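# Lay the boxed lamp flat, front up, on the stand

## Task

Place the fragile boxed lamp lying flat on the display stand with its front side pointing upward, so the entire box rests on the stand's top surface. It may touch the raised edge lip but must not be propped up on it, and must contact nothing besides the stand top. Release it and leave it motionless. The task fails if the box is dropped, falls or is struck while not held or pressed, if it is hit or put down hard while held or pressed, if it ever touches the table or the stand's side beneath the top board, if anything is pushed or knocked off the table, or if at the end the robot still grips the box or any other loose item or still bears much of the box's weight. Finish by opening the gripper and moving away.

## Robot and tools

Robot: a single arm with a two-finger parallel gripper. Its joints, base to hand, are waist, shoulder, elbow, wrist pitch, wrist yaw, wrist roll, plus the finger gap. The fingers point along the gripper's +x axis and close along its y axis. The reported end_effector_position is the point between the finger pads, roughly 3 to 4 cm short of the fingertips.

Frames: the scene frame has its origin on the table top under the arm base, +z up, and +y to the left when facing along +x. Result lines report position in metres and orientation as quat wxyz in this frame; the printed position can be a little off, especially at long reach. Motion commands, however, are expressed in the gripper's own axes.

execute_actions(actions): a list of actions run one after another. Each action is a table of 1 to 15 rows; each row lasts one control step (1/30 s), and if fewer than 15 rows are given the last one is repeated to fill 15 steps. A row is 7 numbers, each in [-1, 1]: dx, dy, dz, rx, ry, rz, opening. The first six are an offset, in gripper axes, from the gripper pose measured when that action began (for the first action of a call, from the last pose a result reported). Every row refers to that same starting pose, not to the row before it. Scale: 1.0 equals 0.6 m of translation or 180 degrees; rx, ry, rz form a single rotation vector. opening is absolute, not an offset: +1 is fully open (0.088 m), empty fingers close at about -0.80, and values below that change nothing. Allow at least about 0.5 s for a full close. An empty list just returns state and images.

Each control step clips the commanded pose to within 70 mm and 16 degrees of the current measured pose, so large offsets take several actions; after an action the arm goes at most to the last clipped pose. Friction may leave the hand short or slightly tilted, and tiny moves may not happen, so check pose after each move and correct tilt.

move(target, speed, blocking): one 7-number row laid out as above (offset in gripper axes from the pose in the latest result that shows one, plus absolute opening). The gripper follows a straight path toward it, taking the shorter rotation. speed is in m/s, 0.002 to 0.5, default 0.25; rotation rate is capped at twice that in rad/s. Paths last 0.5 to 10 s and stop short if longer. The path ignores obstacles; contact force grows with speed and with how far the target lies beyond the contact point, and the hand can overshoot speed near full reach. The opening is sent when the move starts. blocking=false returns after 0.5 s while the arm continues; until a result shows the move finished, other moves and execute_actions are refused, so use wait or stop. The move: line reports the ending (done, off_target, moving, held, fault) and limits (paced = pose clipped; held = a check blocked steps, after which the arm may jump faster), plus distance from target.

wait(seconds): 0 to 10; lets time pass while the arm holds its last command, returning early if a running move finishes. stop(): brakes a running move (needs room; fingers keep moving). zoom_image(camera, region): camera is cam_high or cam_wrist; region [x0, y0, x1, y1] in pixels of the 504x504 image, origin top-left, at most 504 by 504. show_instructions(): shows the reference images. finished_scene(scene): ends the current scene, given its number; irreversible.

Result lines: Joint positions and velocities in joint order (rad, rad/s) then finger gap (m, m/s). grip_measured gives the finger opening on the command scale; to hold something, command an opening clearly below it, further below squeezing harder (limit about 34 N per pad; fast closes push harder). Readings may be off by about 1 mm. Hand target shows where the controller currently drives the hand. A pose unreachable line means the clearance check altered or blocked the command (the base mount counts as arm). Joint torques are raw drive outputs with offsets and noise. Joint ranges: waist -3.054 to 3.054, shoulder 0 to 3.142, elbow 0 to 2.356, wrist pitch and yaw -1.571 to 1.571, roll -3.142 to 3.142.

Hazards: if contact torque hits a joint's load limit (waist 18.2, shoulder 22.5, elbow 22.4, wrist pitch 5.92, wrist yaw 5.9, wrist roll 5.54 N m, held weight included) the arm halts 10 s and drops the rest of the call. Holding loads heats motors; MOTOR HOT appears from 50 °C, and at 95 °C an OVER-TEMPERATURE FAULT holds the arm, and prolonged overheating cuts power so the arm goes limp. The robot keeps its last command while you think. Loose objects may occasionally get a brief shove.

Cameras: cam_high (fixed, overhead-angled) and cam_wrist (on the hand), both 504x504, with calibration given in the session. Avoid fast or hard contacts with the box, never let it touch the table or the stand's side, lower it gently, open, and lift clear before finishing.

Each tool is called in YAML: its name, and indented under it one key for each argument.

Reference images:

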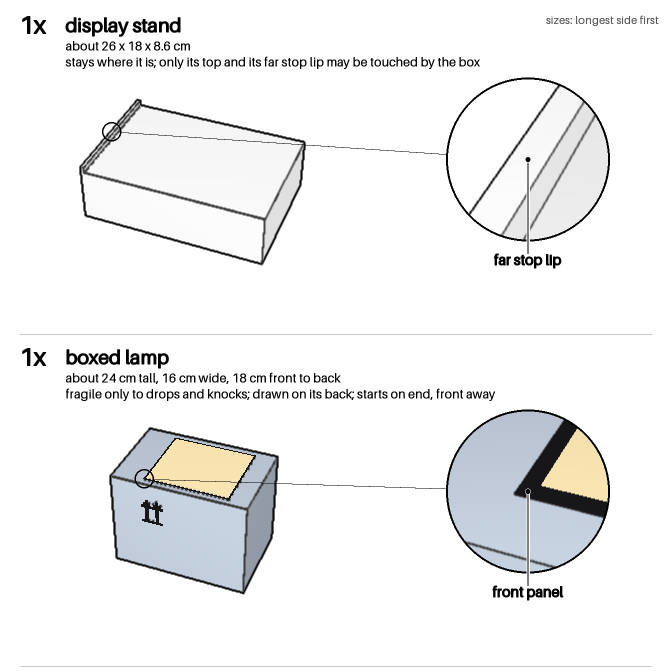

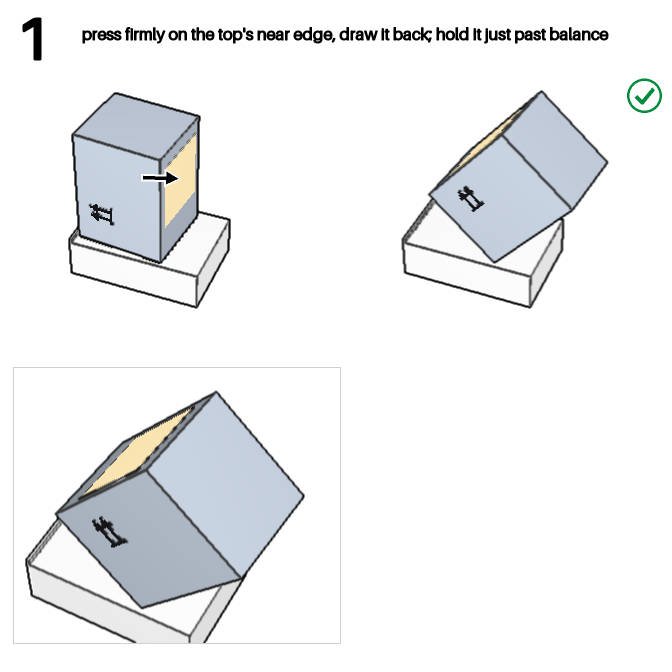

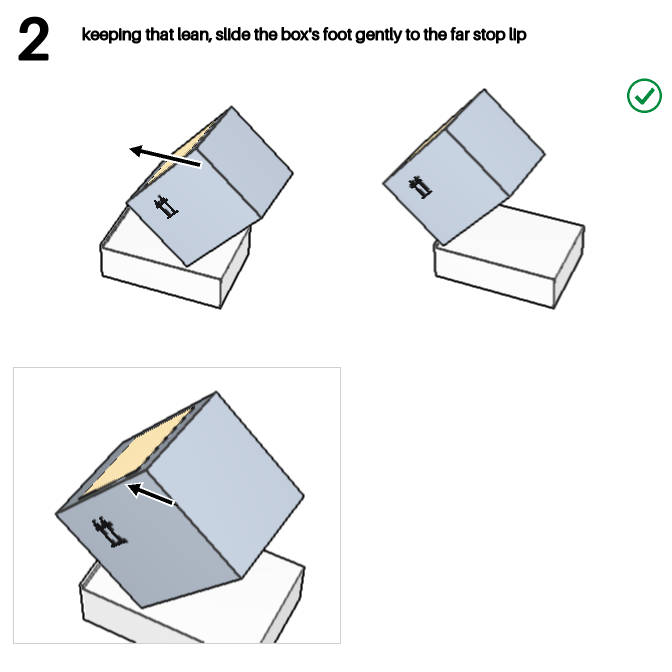

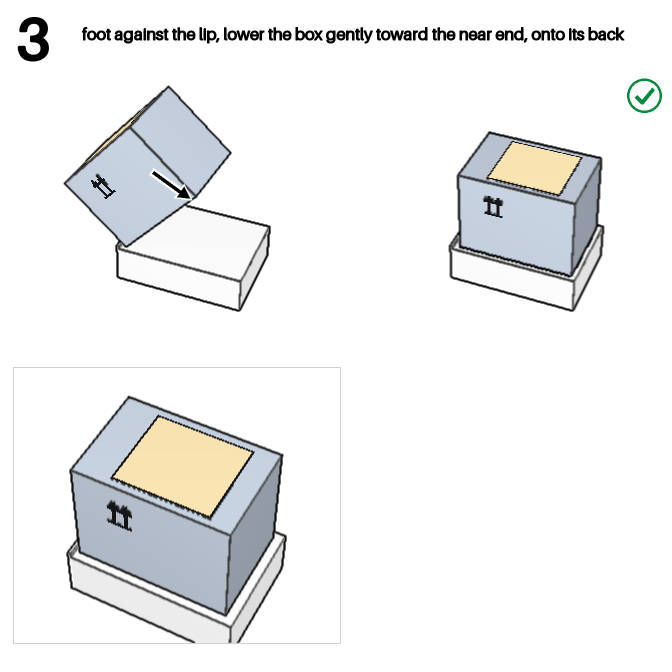

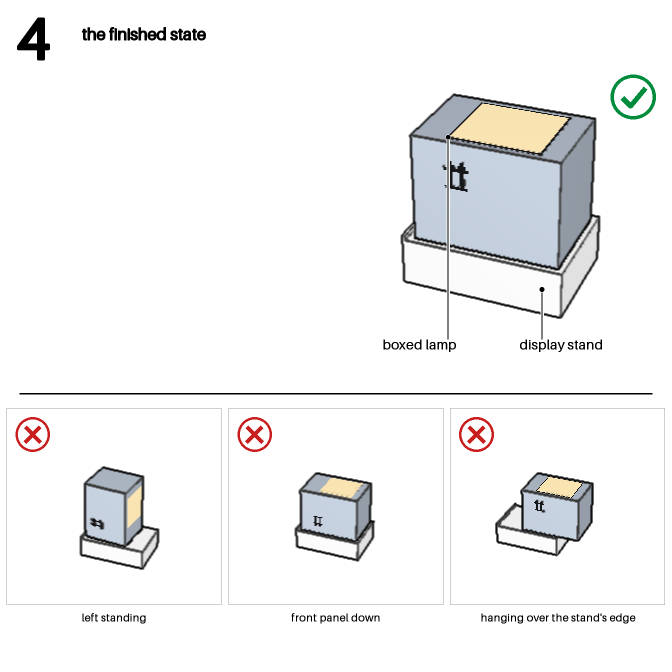

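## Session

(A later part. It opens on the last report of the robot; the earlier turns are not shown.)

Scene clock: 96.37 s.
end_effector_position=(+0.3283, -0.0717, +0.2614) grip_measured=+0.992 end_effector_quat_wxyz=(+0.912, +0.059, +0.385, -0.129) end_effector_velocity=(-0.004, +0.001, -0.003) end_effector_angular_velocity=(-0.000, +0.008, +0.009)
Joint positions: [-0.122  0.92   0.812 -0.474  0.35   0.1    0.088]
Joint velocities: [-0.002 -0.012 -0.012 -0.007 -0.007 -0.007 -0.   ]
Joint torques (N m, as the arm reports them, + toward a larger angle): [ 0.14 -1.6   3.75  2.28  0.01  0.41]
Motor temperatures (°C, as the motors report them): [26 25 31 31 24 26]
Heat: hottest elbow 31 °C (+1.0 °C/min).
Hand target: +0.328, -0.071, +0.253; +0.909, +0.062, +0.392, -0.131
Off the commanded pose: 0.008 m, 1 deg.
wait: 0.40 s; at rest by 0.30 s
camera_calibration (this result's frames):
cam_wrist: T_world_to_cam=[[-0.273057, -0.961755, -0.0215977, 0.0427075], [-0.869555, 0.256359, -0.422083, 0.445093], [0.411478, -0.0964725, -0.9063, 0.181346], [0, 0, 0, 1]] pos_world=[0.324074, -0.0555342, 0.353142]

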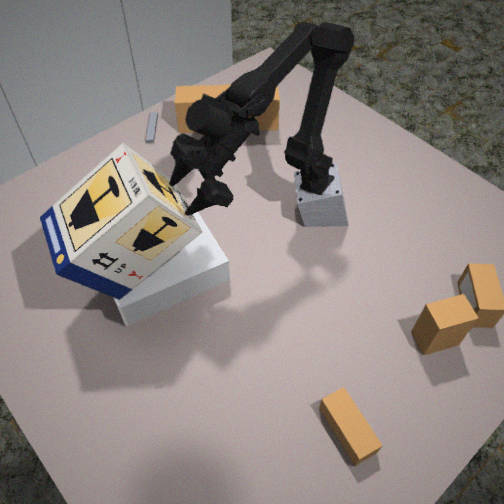

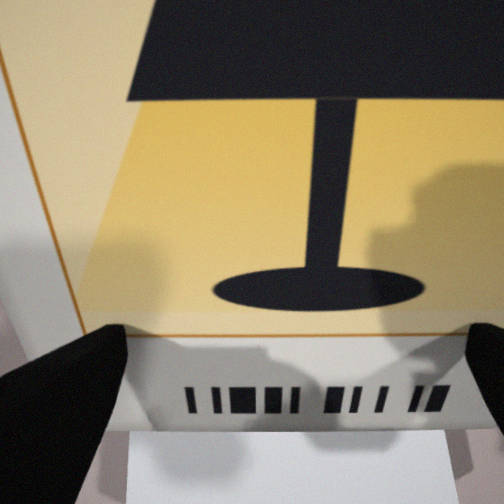

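execute_actions:
  actions:
    - [[0.0094,0,-0.0094,0,0.005,0,1],[0.0105,0,-0.014,0,0.003,0,1],[0.0115,0,-0.019,0,0.002,0,1],[0.0125,0,-0.024,0,0,0,1],[0.0135,0,-0.029,0,-0.002,0,1],[0.015,0,-0.034,0,-0.003,0,1],[0.016,0,-0.039,0,-0.005,0,1],[0.0175,0,-0.044,0,-0.007,0,1],[0.019,0,-0.049,0,-0.008,0,1],[0.0205,0,-0.054,0,-0.01,0,1],[0.022,0,-0.058,0,-0.011,0,1],[0.0235,0,-0.063,0,-0.013,0,1],[0.025,0,-0.068,0,-0.015,0,1],[0.0265,0,-0.073,0,-0.016,0,1],[0.028,0,-0.078,0,-0.018,0,1]]

wait:
  seconds: 0.4

Scene clock: 105.50 s.
end_effector_position=(+0.3088, -0.0666, +0.2313) grip_measured=+0.992 end_effector_quat_wxyz=(+0.920, +0.054, +0.366, -0.127) end_effector_velocity=(-0.056, +0.015, -0.098) end_effector_angular_velocity=(-0.028, -0.071, +0.002)
Joint positions: [-0.122  0.823  0.614 -0.33   0.35   0.079  0.088]
Joint velocities: [-0.002 -0.232 -0.554  0.403  0.007 -0.037 -0.   ]
Joint torques (N m, as the arm reports them, + toward a larger angle): [-0.06 -0.32  4.42  3.15  0.03  0.23]
Motor temperatures (°C, as the motors report them): [26 25 30 34 24 26]
Heat: hottest wrist pitch 34 °C (+4.0 °C/min).
Hand target: +0.306, -0.065, +0.217; +0.921, +0.055, +0.362, -0.131
Off the commanded pose: 0.015 m, 1 deg.
camera_calibration (this result's frames):
cam_wrist: T_world_to_cam=[[-0.266304, -0.963692, -0.0194988, 0.0389103], [-0.853755, 0.245218, -0.459315, 0.417164], [0.447419, -0.10567, -0.88806, 0.146646], [0, 0, 0, 1]] pos_world=[0.300906, -0.0493024, 0.322599]

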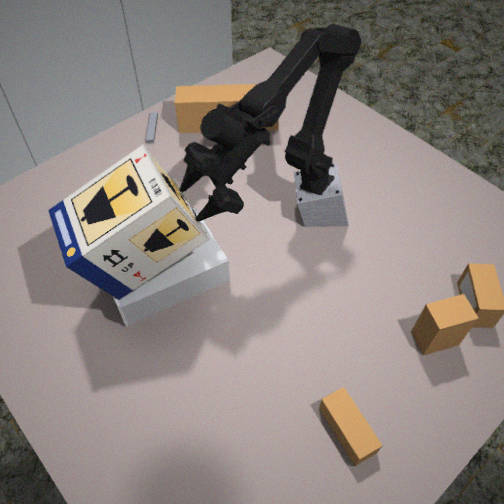

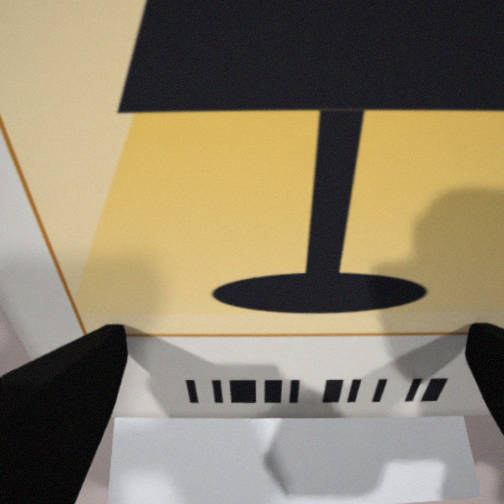

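Scene clock: 105.90 s.
end_effector_position=(+0.2990, -0.0635, +0.2114) grip_measured=+0.992 end_effector_quat_wxyz=(+0.916, +0.051, +0.378, -0.127) end_effector_velocity=(+0.000, +0.003, -0.001) end_effector_angular_velocity=(+0.010, -0.003, +0.018)
Joint positions: [-0.122  0.809  0.542 -0.296  0.352  0.08   0.088]
Joint velocities: [-0.002 -0.002 -0.007  0.007 -0.022 -0.007 -0.   ]
Joint torques (N m, as the arm reports them, + toward a larger angle): [-0.05 -1.01  6.24  4.01  0.02 -0.01]
Motor temperatures (°C, as the motors report them): [26 25 31 34 24 26]
Heat: hottest wrist pitch 34 °C (+4.0 °C/min).
Hand target: +0.306, -0.065, +0.217; +0.921, +0.055, +0.362, -0.130
Off the commanded pose: 0.010 m, 2 deg.
wait: 0.40 s; no rest
camera_calibration (this result's frames):
cam_wrist: T_world_to_cam=[[-0.263793, -0.964513, -0.0112889, 0.0364024], [-0.865656, 0.241886, -0.438328, 0.397752], [0.425504, -0.105855, -0.898744, 0.142526], [0, 0, 0, 1]] pos_world=[0.293273, -0.0460127, 0.302851]

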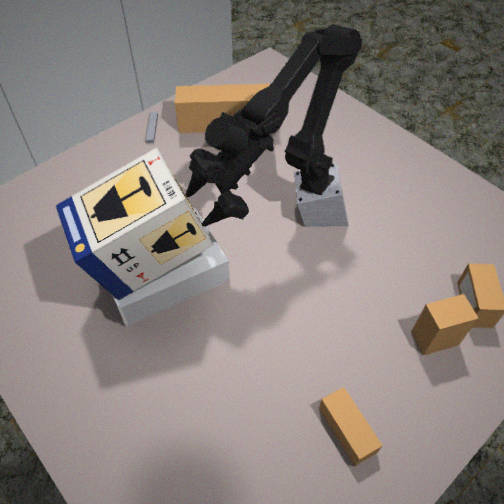

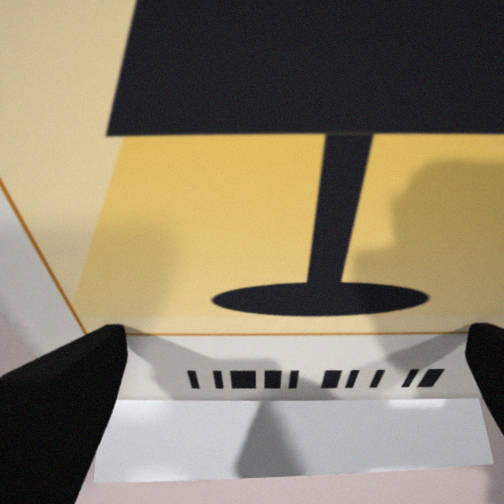

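execute_actions:
  actions:
    - [[0.001,0,0.014,0,-0.011,0,1],[0.002,0,0.010,0,-0.0145,0,1],[0.003,0,0.006,0,-0.018,0,1],[0.0045,0,0.002,0,-0.0215,0,1],[0.006,0,-0.002,0,-0.025,0,1],[0.007,0,-0.006,0,-0.0285,0,1],[0.0085,0,-0.010,0,-0.032,0,1],[0.01,0,-0.014,0,-0.0355,0,1],[0.011,0,-0.018,0,-0.039,0,1],[0.0125,0,-0.022,0,-0.0425,0,1],[0.014,0,-0.026,0,-0.046,0,1],[0.015,0,-0.030,0,-0.0495,0,1],[0.0165,0,-0.034,0,-0.053,0,1],[0.018,0,-0.038,0,-0.0565,0,1],[0.019,0,-0.0425,0,-0.06,0,1]]

wait:
  seconds: 0.6

Scene clock: 112.03 s.
end_effector_position=(+0.2869, -0.0602, +0.1823) grip_measured=+0.992 end_effector_quat_wxyz=(+0.935, +0.039, +0.329, -0.130) end_effector_velocity=(-0.025, +0.011, -0.067) end_effector_angular_velocity=(-0.062, -0.333, +0.001)
Joint positions: [-0.125  0.74   0.317 -0.025  0.359  0.029  0.088]
Joint velocities: [-0.017 -0.125 -0.589  0.828 -0.022 -0.11  -0.   ]
Joint torques (N m, as the arm reports them, + toward a larger angle): [ 0.1  -3.    6.37  2.94 -0.01 -0.18]
Motor temperatures (°C, as the motors report them): [26 25 31 39 24 26]
Heat: hottest wrist pitch 39 °C (+9.1 °C/min).
Hand target: +0.289, -0.061, +0.186; +0.946, +0.039, +0.295, -0.132
Off the commanded pose: 0.004 m, 5 deg.
camera_calibration (this result's frames):
cam_wrist: T_world_to_cam=[[-0.259365, -0.965779, -0.000721721, 0.032784], [-0.817777, 0.220016, -0.531821, 0.375774], [0.51378, -0.137346, -0.846857, 0.0851542], [0, 0, 0, 1]] pos_world=[0.272052, -0.0393188, 0.271982]

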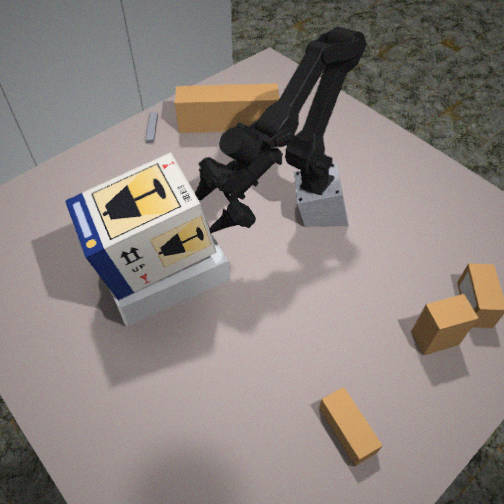

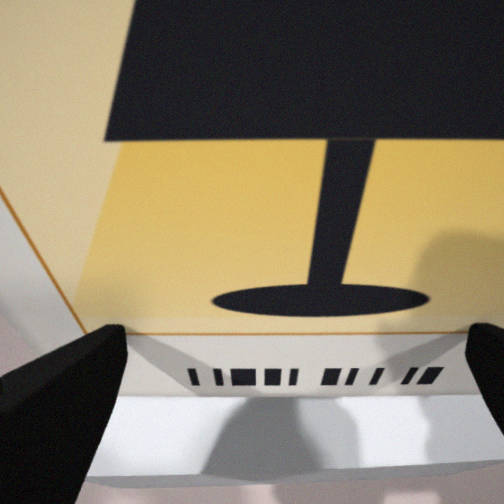

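Scene clock: 112.63 s.
end_effector_position=(+0.2848, -0.0599, +0.1772) grip_measured=+0.992 end_effector_quat_wxyz=(+0.941, +0.033, +0.312, -0.131) end_effector_velocity=(-0.001, -0.001, -0.001) end_effector_angular_velocity=(-0.003, -0.000, +0.003)
Joint positions: [-0.127  0.728  0.261  0.059  0.361  0.008  0.088]
Joint velocities: [-0.007 -0.002 -0.007  0.007 -0.007 -0.007 -0.   ]
Joint torques (N m, as the arm reports them, + toward a larger angle): [ 0.2  -3.1   5.8   2.6  -0.09  0.16]
Motor temperatures (°C, as the motors report them): [26 25 31 39 24 26]
Heat: hottest wrist pitch 39 °C (+9.0 °C/min).
Hand target: +0.289, -0.061, +0.186; +0.946, +0.039, +0.295, -0.132
Off the commanded pose: 0.009 m, 3 deg.
wait: 0.60 s; at rest by 0.37 s
camera_calibration (this result's frames):
cam_wrist: T_world_to_cam=[[-0.256983, -0.966394, 0.00653728, 0.0304911], [-0.799445, 0.208778, -0.563293, 0.370923], [0.542998, -0.149983, -0.826231, 0.069238], [0, 0, 0, 1]] pos_world=[0.266772, -0.0375895, 0.265946]

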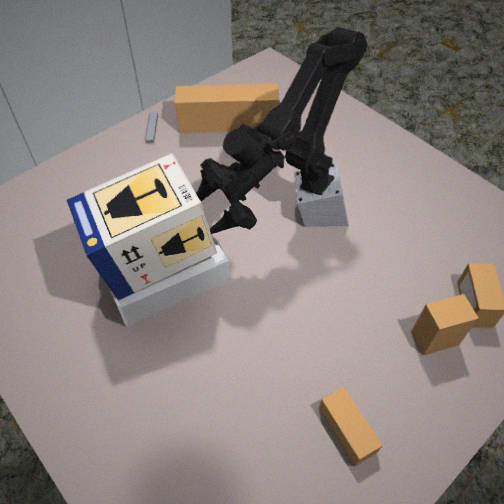

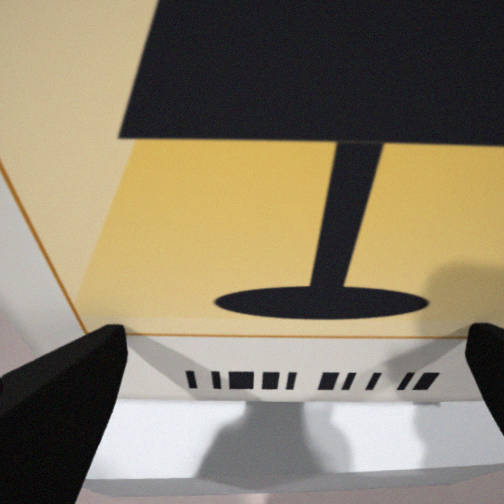

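execute_actions:
  actions:
    - [[-0.003,0,0.016,0.003,-0.011,0,1],[-0.0024,0,0.0146,0.003,-0.011,0,1],[-0.0017,0,0.0131,0.003,-0.011,0,1],[-0.0011,0,0.0117,0.003,-0.011,0,1],[-0.0004,0,0.0103,0.003,-0.011,0,1],[0.0002,0,0.0089,0.003,-0.011,0,1],[0.0009,0,0.0074,0.003,-0.011,0,1],[0.0015,0,0.006,0.003,-0.011,0,1],[0.0021,0,0.0046,0.003,-0.011,0,1],[0.0028,0,0.0031,0.003,-0.011,0,1],[0.0034,0,0.0017,0.003,-0.011,0,1],[0.0041,0,0.0003,0.003,-0.011,0,1],[0.0047,0,-0.0011,0.003,-0.011,0,1],[0.0054,0,-0.0026,0.003,-0.011,0,1],[0.006,0,-0.004,0.003,-0.011,0,1]]

wait:
  seconds: 0.5

Scene clock: 123.87 s.
end_effector_position=(+0.2829, -0.0593, +0.1705) grip_measured=+0.992 end_effector_quat_wxyz=(+0.942, +0.032, +0.306, -0.131) end_effector_velocity=(-0.009, +0.002, -0.033) end_effector_angular_velocity=(-0.004, +0.023, +0.011)
Joint positions: [-0.13   0.736  0.223  0.117  0.358  0.001  0.088]
Joint velocities: [-0.037  0.061 -0.11   0.154 -0.037 -0.022 -0.   ]
Joint torques (N m, as the arm reports them, + toward a larger angle): [ 0.   -1.8   6.03  2.52 -0.05  0.  ]
Motor temperatures (°C, as the motors report them): [26 25 32 41 24 26]
Heat: hottest wrist pitch 41 °C (+12.0 °C/min).
Hand target: +0.286, -0.060, +0.173; +0.946, +0.035, +0.295, -0.133
Off the commanded pose: 0.004 m, 1 deg.
camera_calibration (this result's frames):
cam_wrist: T_world_to_cam=[[-0.257518, -0.966248, 0.00702006, 0.0307178], [-0.79264, 0.207083, -0.573445, 0.365272], [0.552636, -0.153237, -0.819214, 0.0606768], [0, 0, 0, 1]] pos_world=[0.263907, -0.0366628, 0.258955]

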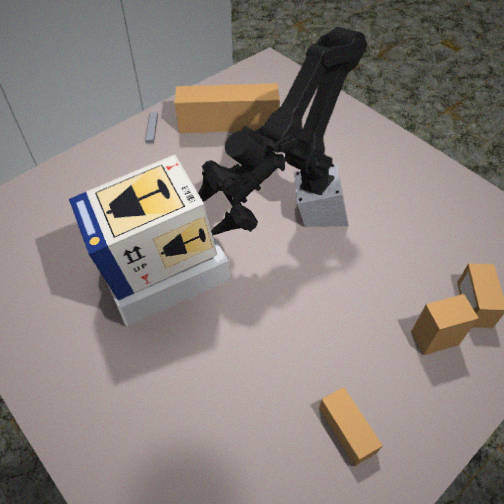

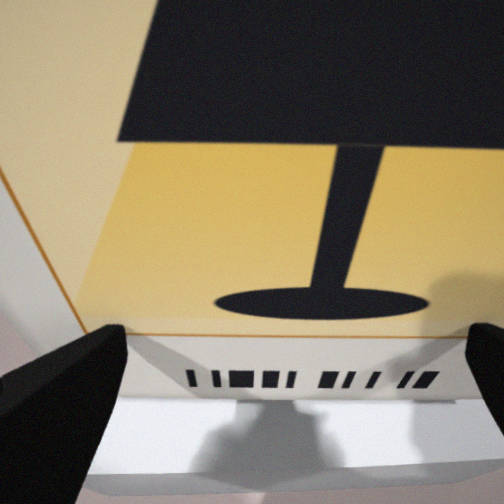

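Scene clock: 124.37 s.
end_effector_position=(+0.2822, -0.0591, +0.1675) grip_measured=+0.992 end_effector_quat_wxyz=(+0.942, +0.032, +0.306, -0.131) end_effector_velocity=(-0.006, +0.001, -0.008) end_effector_angular_velocity=(-0.010, +0.043, +0.008)
Joint positions: [-0.133  0.742  0.213  0.134  0.355  0.     0.088]
Joint velocities: [ 0.002 -0.002 -0.007 -0.037  0.007 -0.007 -0.   ]
Joint torques (N m, as the arm reports them, + toward a larger angle): [ 0.02 -1.87  5.71  2.51 -0.08  0.03]
Motor temperatures (°C, as the motors report them): [26 25 32 42 24 26]
Heat: hottest wrist pitch 42 °C (+13.1 °C/min).
Hand target: +0.286, -0.060, +0.173; +0.946, +0.035, +0.295, -0.132
Off the commanded pose: 0.007 m, 1 deg.
wait: 0.50 s; at rest by 0.23 s
camera_calibration (this result's frames):
cam_wrist: T_world_to_cam=[[-0.257244, -0.966321, 0.00701812, 0.0306428], [-0.793126, 0.206978, -0.572811, 0.362997], [0.552066, -0.152918, -0.819658, 0.0589226], [0, 0, 0, 1]] pos_world=[0.263255, -0.036511, 0.25601]

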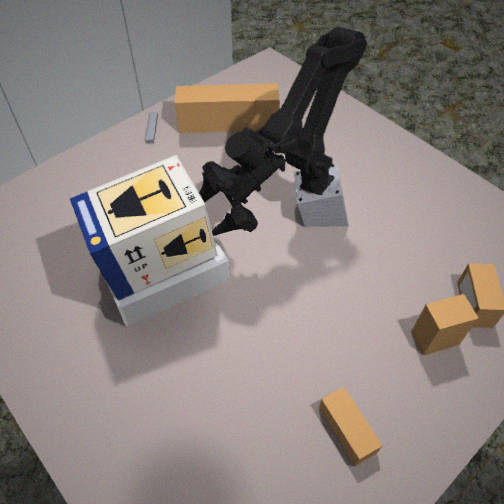

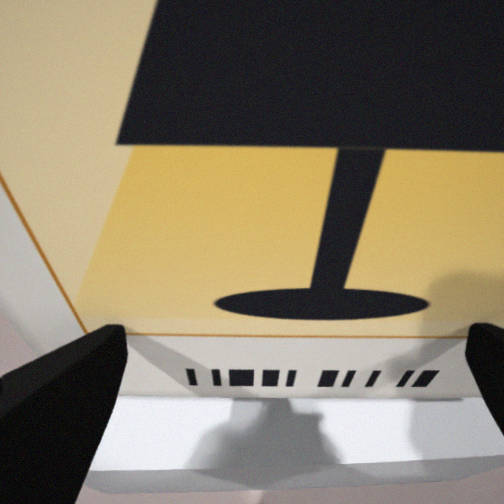

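execute_actions:
  actions:
    - [[0,0,0.011,0.002,-0.007,0,1],[0.0005,0,0.010,0.002,-0.007,0,1],[0.001,0,0.009,0.002,-0.007,0,1],[0.0015,0,0.008,0.002,-0.007,0,1],[0.002,0,0.007,0.002,-0.007,0,1],[0.0025,0,0.0058,0.002,-0.007,0,1],[0.003,0,0.0047,0.002,-0.007,0,1],[0.0035,0,0.0036,0.002,-0.007,0,1],[0.004,0,0.0025,0.002,-0.007,0,1],[0.0045,0,0.0014,0.002,-0.007,0,1],[0.005,0,0.0003,0.002,-0.007,0,1],[0.0055,0,-0.0008,0.002,-0.007,0,1],[0.006,0,-0.0019,0.002,-0.007,0,1],[0.0065,0,-0.003,0.002,-0.007,0,1],[0.007,0,-0.004,0.002,-0.007,0,1]]

wait:
  seconds: 0.4

execute_actions:
  actions:
    - [[0,0,0.011,0.002,-0.007,0,1],[0.0005,0,0.010,0.002,-0.007,0,1],[0.001,0,0.009,0.002,-0.007,0,1],[0.0015,0,0.008,0.002,-0.007,0,1],[0.002,0,0.007,0.002,-0.007,0,1],[0.0025,0,0.0058,0.002,-0.007,0,1],[0.003,0,0.0047,0.002,-0.007,0,1],[0.0035,0,0.0036,0.002,-0.007,0,1],[0.004,0,0.0025,0.002,-0.007,0,1],[0.0045,0,0.0014,0.002,-0.007,0,1],[0.005,0,0.0003,0.002,-0.007,0,1],[0.0055,0,-0.0008,0.002,-0.007,0,1],[0.006,0,-0.0019,0.002,-0.007,0,1],[0.0065,0,-0.003,0.002,-0.007,0,1],[0.007,0,-0.004,0.002,-0.007,0,1]]

wait:
  seconds: 0.4

Scene clock: 131.27 s.
end_effector_position=(+0.2806, -0.0588, +0.1597) grip_measured=+0.992 end_effector_quat_wxyz=(+0.942, +0.032, +0.307, -0.131) end_effector_velocity=(-0.004, +0.002, -0.021) end_effector_angular_velocity=(-0.002, +0.002, +0.016)
Joint positions: [-0.14   0.765  0.184  0.185  0.35  -0.003  0.088]
Joint velocities: [-0.027  0.061 -0.076  0.139 -0.037 -0.022 -0.   ]
Joint torques (N m, as the arm reports them, + toward a larger angle): [ 0.03 -1.91  5.65  2.44 -0.06 -0.08]
Motor temperatures (°C, as the motors report them): [26 25 32 43 24 26]
Heat: hottest wrist pitch 43 °C (+14.1 °C/min).
Hand target: +0.284, -0.060, +0.163; +0.945, +0.034, +0.296, -0.132
Off the commanded pose: 0.005 m, 1 deg.
camera_calibration (this result's frames):
cam_wrist: T_world_to_cam=[[-0.25778, -0.966171, 0.00795197, 0.0306547], [-0.793454, 0.206987, -0.572352, 0.357128], [0.551344, -0.15385, -0.819969, 0.0536932], [0, 0, 0, 1]] pos_world=[0.261664, -0.0360426, 0.248186]

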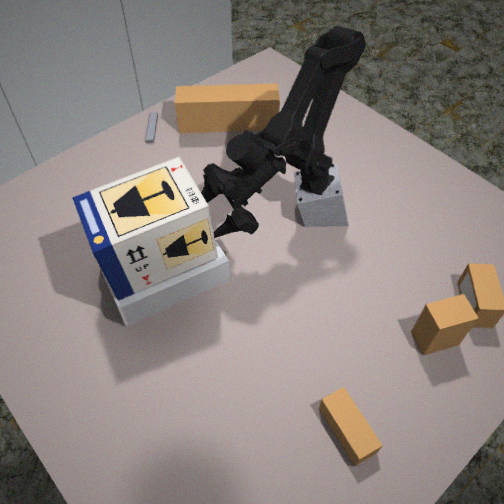

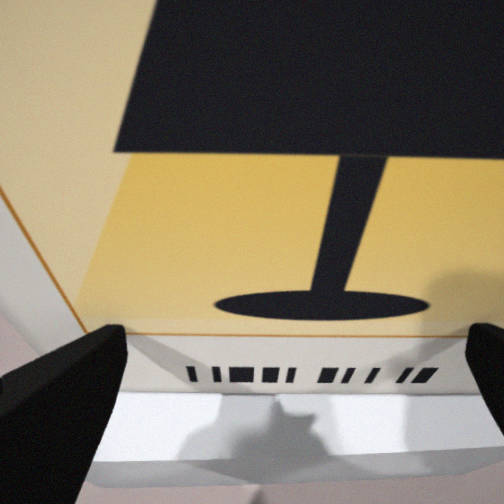

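Scene clock: 131.67 s.
end_effector_position=(+0.2801, -0.0586, +0.1576) grip_measured=+0.992 end_effector_quat_wxyz=(+0.942, +0.032, +0.307, -0.131) end_effector_velocity=(-0.002, -0.000, -0.001) end_effector_angular_velocity=(-0.009, +0.009, +0.002)
Joint positions: [-0.143  0.771  0.177  0.199  0.348 -0.003  0.088]
Joint velocities: [ 0.002 -0.002 -0.002 -0.007  0.007 -0.007 -0.   ]
Joint torques (N m, as the arm reports them, + toward a larger angle): [ 0.04 -1.78  5.56  2.47 -0.05 -0.08]
Motor temperatures (°C, as the motors report them): [26 25 32 43 24 26]
Heat: hottest wrist pitch 43 °C (+14.2 °C/min).
Hand target: +0.284, -0.060, +0.163; +0.945, +0.034, +0.296, -0.132
Off the commanded pose: 0.007 m, 1 deg.
wait: 0.40 s; at rest by 0.20 s
camera_calibration (this result's frames):
cam_wrist: T_world_to_cam=[[-0.257682, -0.966198, 0.00779246, 0.0306544], [-0.793617, 0.207041, -0.572106, 0.355521], [0.551155, -0.153606, -0.820143, 0.0523287], [0, 0, 0, 1]] pos_world=[0.261206, -0.0359512, 0.246074]

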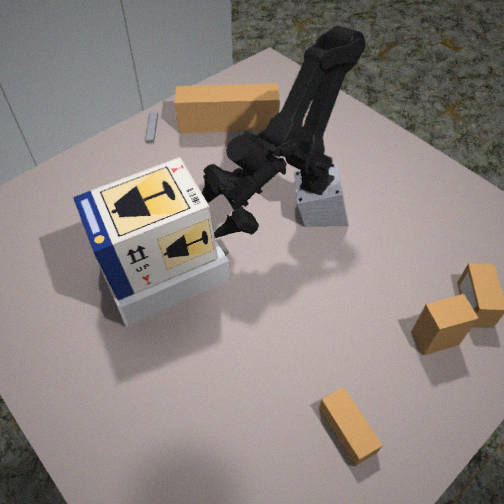

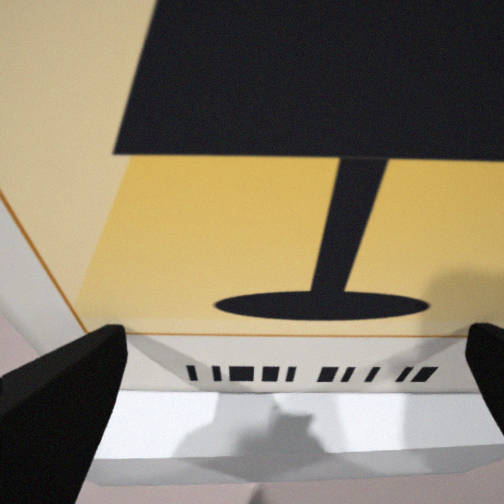

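Scene clock: 132.17 s.
end_effector_position=(+0.2786, -0.0583, +0.1502) grip_measured=+0.992 end_effector_quat_wxyz=(+0.942, +0.032, +0.307, -0.132) end_effector_velocity=(-0.007, +0.003, -0.024) end_effector_angular_velocity=(-0.002, +0.021, +0.020)
Joint positions: [-0.149  0.799  0.149  0.256  0.342 -0.007  0.088]
Joint velocities: [-0.027  0.081 -0.076  0.139 -0.037 -0.022 -0.   ]
Joint torques (N m, as the arm reports them, + toward a larger angle): [ 0.18 -1.84  5.35  2.41 -0.04 -0.06]
Motor temperatures (°C, as the motors report them): [26 25 33 43 24 26]
Heat: hottest wrist pitch 43 °C (+14.1 °C/min).
Hand target: +0.282, -0.059, +0.153; +0.945, +0.033, +0.296, -0.133
Off the commanded pose: 0.005 m, 1 deg.
camera_calibration (this result's frames):
cam_wrist: T_world_to_cam=[[-0.258129, -0.966076, 0.00820499, 0.0307665], [-0.793281, 0.207097, -0.572553, 0.350036], [0.55143, -0.154302, -0.819827, 0.0469431], [0, 0, 0, 1]] pos_world=[0.259733, -0.0355252, 0.238647]

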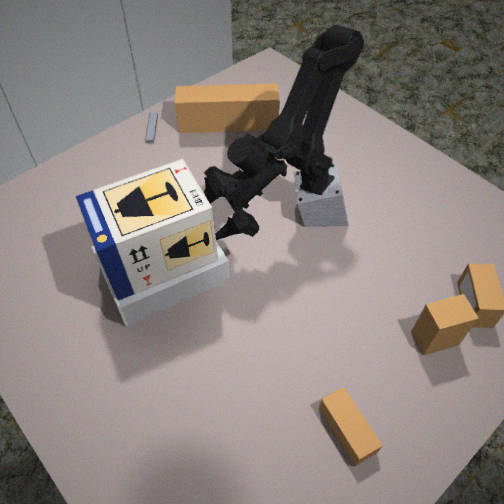

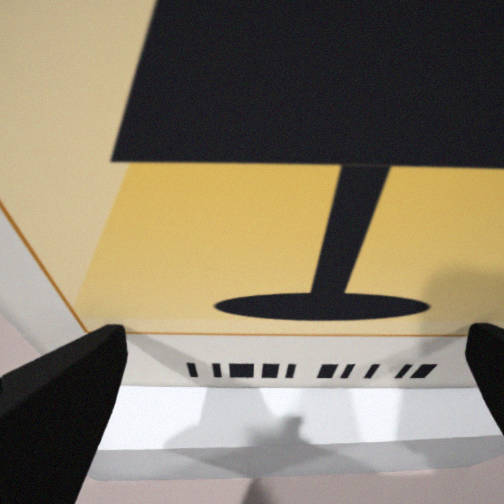

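Scene clock: 132.57 s.
end_effector_position=(+0.2782, -0.0584, +0.1482) grip_measured=+0.992 end_effector_quat_wxyz=(+0.942, +0.030, +0.307, -0.132) end_effector_velocity=(-0.000, -0.001, -0.000) end_effector_angular_velocity=(+0.008, +0.001, -0.005)
Joint positions: [-0.152  0.808  0.143  0.272  0.34  -0.01   0.088]
Joint velocities: [-0.007 -0.002  0.002 -0.007 -0.007  0.007 -0.   ]
Joint torques (N m, as the arm reports them, + toward a larger angle): [ 0.11 -1.99  5.28  2.39 -0.1   0.1 ]
Motor temperatures (°C, as the motors report them): [26 25 33 43 24 26]
Heat: hottest wrist pitch 43 °C (+14.2 °C/min).
Hand target: +0.282, -0.059, +0.153; +0.945, +0.034, +0.296, -0.133
Off the commanded pose: 0.006 m, 1 deg.
wait: 0.40 s; at rest by 0.20 s
camera_calibration (this result's frames):
cam_wrist: T_world_to_cam=[[-0.257245, -0.966283, 0.0110591, 0.0298858], [-0.794108, 0.20486, -0.57221, 0.348611], [0.550651, -0.155981, -0.820032, 0.045633], [0, 0, 0, 1]] pos_world=[0.259395, -0.0354203, 0.236569]

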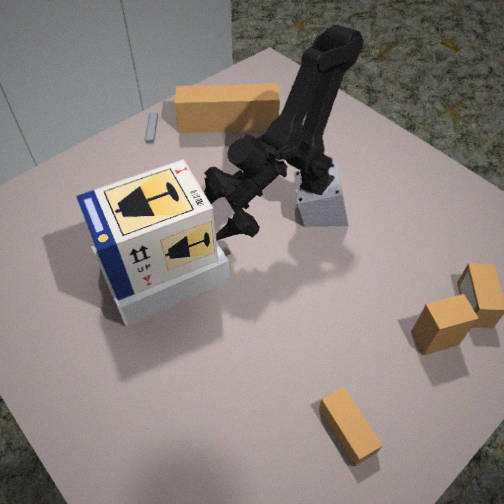

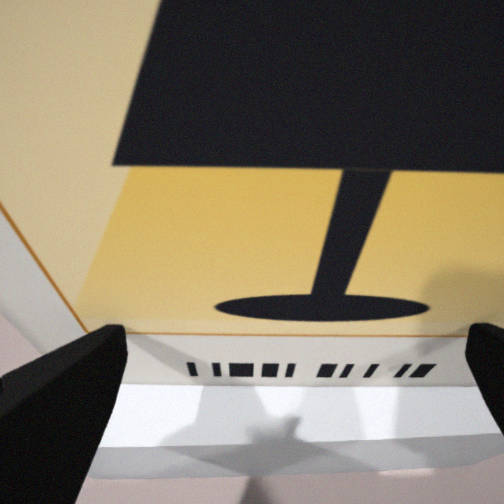

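Still descending; repeat.

execute_actions:
  actions:
    - [[0.0005,0,0.010,0.002,-0.007,0,1],[0.001,0,0.009,0.002,-0.007,0,1],[0.0015,0,0.008,0.002,-0.007,0,1],[0.002,0,0.007,0.002,-0.007,0,1],[0.0025,0,0.0058,0.002,-0.007,0,1],[0.003,0,0.0047,0.002,-0.007,0,1],[0.0035,0,0.0036,0.002,-0.007,0,1],[0.004,0,0.0025,0.002,-0.007,0,1],[0.0047,0,0.0014,0.002,-0.007,0,1],[0.0054,0,0.0003,0.002,-0.007,0,1],[0.006,0,-0.0008,0.002,-0.007,0,1],[0.0066,0,-0.0019,0.002,-0.007,0,1],[0.0073,0,-0.003,0.002,-0.007,0,1],[0.008,0,-0.004,0.002,-0.007,0,1]]

wait:
  seconds: 0.4

Scene clock: 137.37 s.
end_effector_position=(+0.2779, -0.0581, +0.1447) grip_measured=+0.992 end_effector_quat_wxyz=(+0.945, +0.028, +0.297, -0.132) end_effector_velocity=(-0.001, +0.000, -0.006) end_effector_angular_velocity=(-0.026, -0.042, +0.011)
Joint positions: [-0.154  0.831  0.113  0.347  0.338 -0.021  0.088]
Joint velocities: [-0.007  0.042 -0.061  0.154 -0.007 -0.037 -0.   ]
Joint torques (N m, as the arm reports them, + toward a larger angle): [-0.44  0.4   5.55  2.12 -0.27  0.23]
Motor temperatures (°C, as the motors report them): [26 25 33 43 24 26]
Heat: hottest wrist pitch 43 °C (+14.0 °C/min).
Hand target: +0.280, -0.059, +0.143; +0.945, +0.032, +0.297, -0.133
Off the commanded pose: 0.003 m, 0 deg.
camera_calibration (this result's frames):
cam_wrist: T_world_to_cam=[[-0.256228, -0.966525, 0.0133103, 0.0295167], [-0.783188, 0.199515, -0.588906, 0.345352], [0.566537, -0.161318, -0.808092, 0.0365484], [0, 0, 0, 1]] pos_world=[0.257332, -0.0344781, 0.232521]

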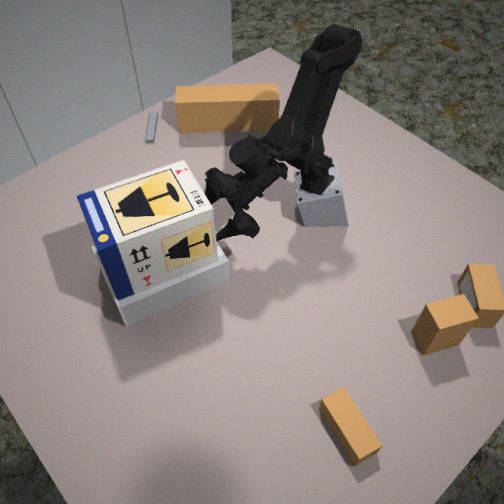

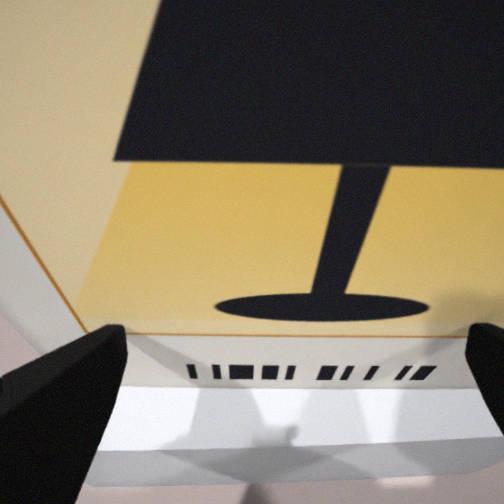

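Scene clock: 137.77 s.
end_effector_position=(+0.2779, -0.0580, +0.1443) grip_measured=+0.992 end_effector_quat_wxyz=(+0.946, +0.028, +0.295, -0.132) end_effector_velocity=(-0.001, +0.003, -0.002) end_effector_angular_velocity=(+0.006, +0.006, +0.021)
Joint positions: [-0.155  0.835  0.107  0.363  0.337 -0.023  0.088]
Joint velocities: [-0.002 -0.002 -0.002 -0.007 -0.022 -0.007 -0.   ]
Joint torques (N m, as the arm reports them, + toward a larger angle): [-0.59  0.58  5.53  2.08 -0.26  0.27]
Motor temperatures (°C, as the motors report them): [26 25 33 43 24 26]
Heat: hottest wrist pitch 43 °C (+14.2 °C/min).
Hand target: +0.280, -0.059, +0.144; +0.945, +0.032, +0.296, -0.133
Off the commanded pose: 0.003 m, 1 deg.
wait: 0.40 s; at rest by 0.17 s
camera_calibration (this result's frames):
cam_wrist: T_world_to_cam=[[-0.256121, -0.966559, 0.0128834, 0.0295767], [-0.779916, 0.198754, -0.593488, 0.344822], [0.57108, -0.162053, -0.80474, 0.0344755], [0, 0, 0, 1]] pos_world=[0.256819, -0.0343601, 0.23201]

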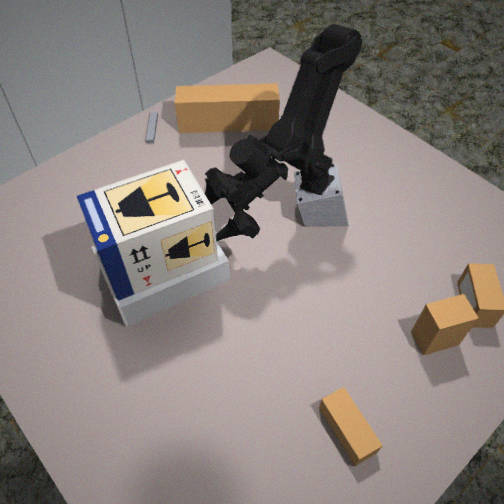

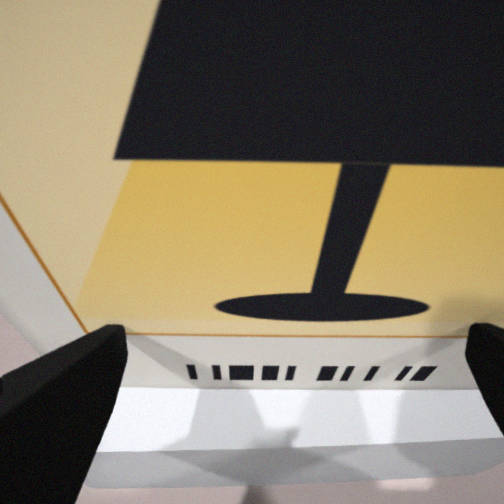

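Landed. Retreat.

move:
  target: [-0.06,0,-0.01,0,0.03,0,1]
  speed: 0.05

zoom_image:
  camera: "cam_high"
  region: [50, 140, 270, 340]

Scene clock: 141.13 s.
end_effector_position=(+0.2434, -0.0480, +0.1531) grip_measured=+0.992 end_effector_quat_wxyz=(+0.928, +0.031, +0.347, -0.129) end_effector_velocity=(-0.007, +0.002, -0.004) end_effector_angular_velocity=(-0.012, +0.040, +0.019)
Joint positions: [-0.04   0.527  0.159 -0.137  0.441  0.067  0.088]
Joint velocities: [ 0.012 -0.022  0.002 -0.066  0.007 -0.007 -0.   ]
Joint torques (N m, as the arm reports them, + toward a larger angle): [ 0.38 -1.42  6.66  1.14  0.1   0.16]
Motor temperatures (°C, as the motors report them): [26 25 33 43 24 26]
Heat: hottest wrist pitch 43 °C (+13.1 °C/min).
Hand target: +0.246, -0.049, +0.160; +0.931, +0.034, +0.339, -0.130
Off the commanded pose: 0.007 m, 1 deg.
move: done
camera_calibration (this result's frames):
cam_wrist: T_world_to_cam=[[-0.253097, -0.967245, 0.0194854, 0.0285101], [-0.83969, 0.209628, -0.500976, 0.32208], [0.480482, -0.143157, -0.865242, 0.0951358], [0, 0, 0, 1]] pos_world=[0.231952, -0.0263214, 0.243115]

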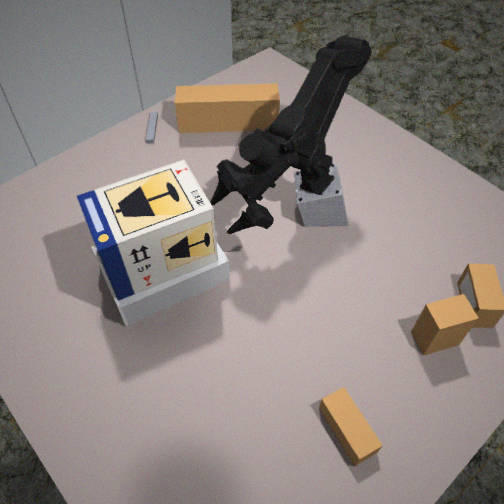

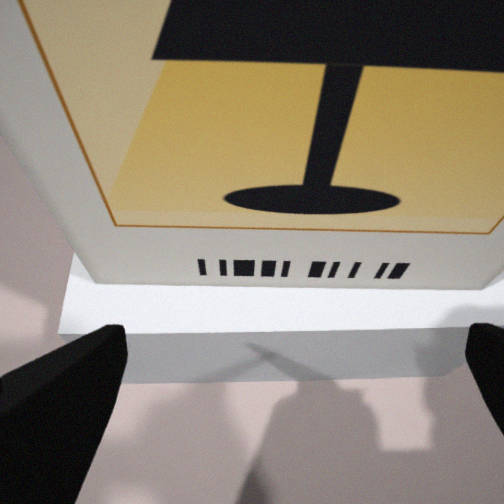

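Region (50, 140, 270, 340) of cam_high's 504x504 image, scaled by 2.291, with more detail than that image has; it fills the top 458 rows of this view, and the rest is white.

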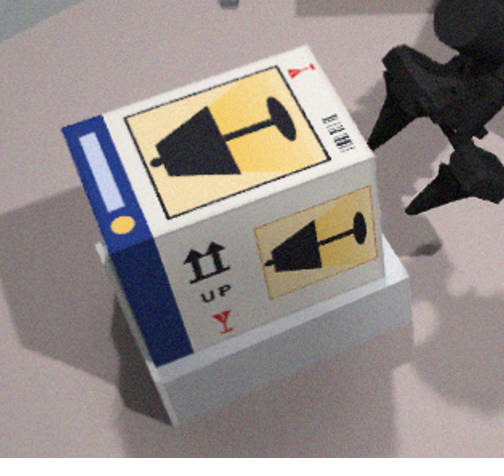

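finished_scene:
  scene: 1

The scene is finished: the task was done.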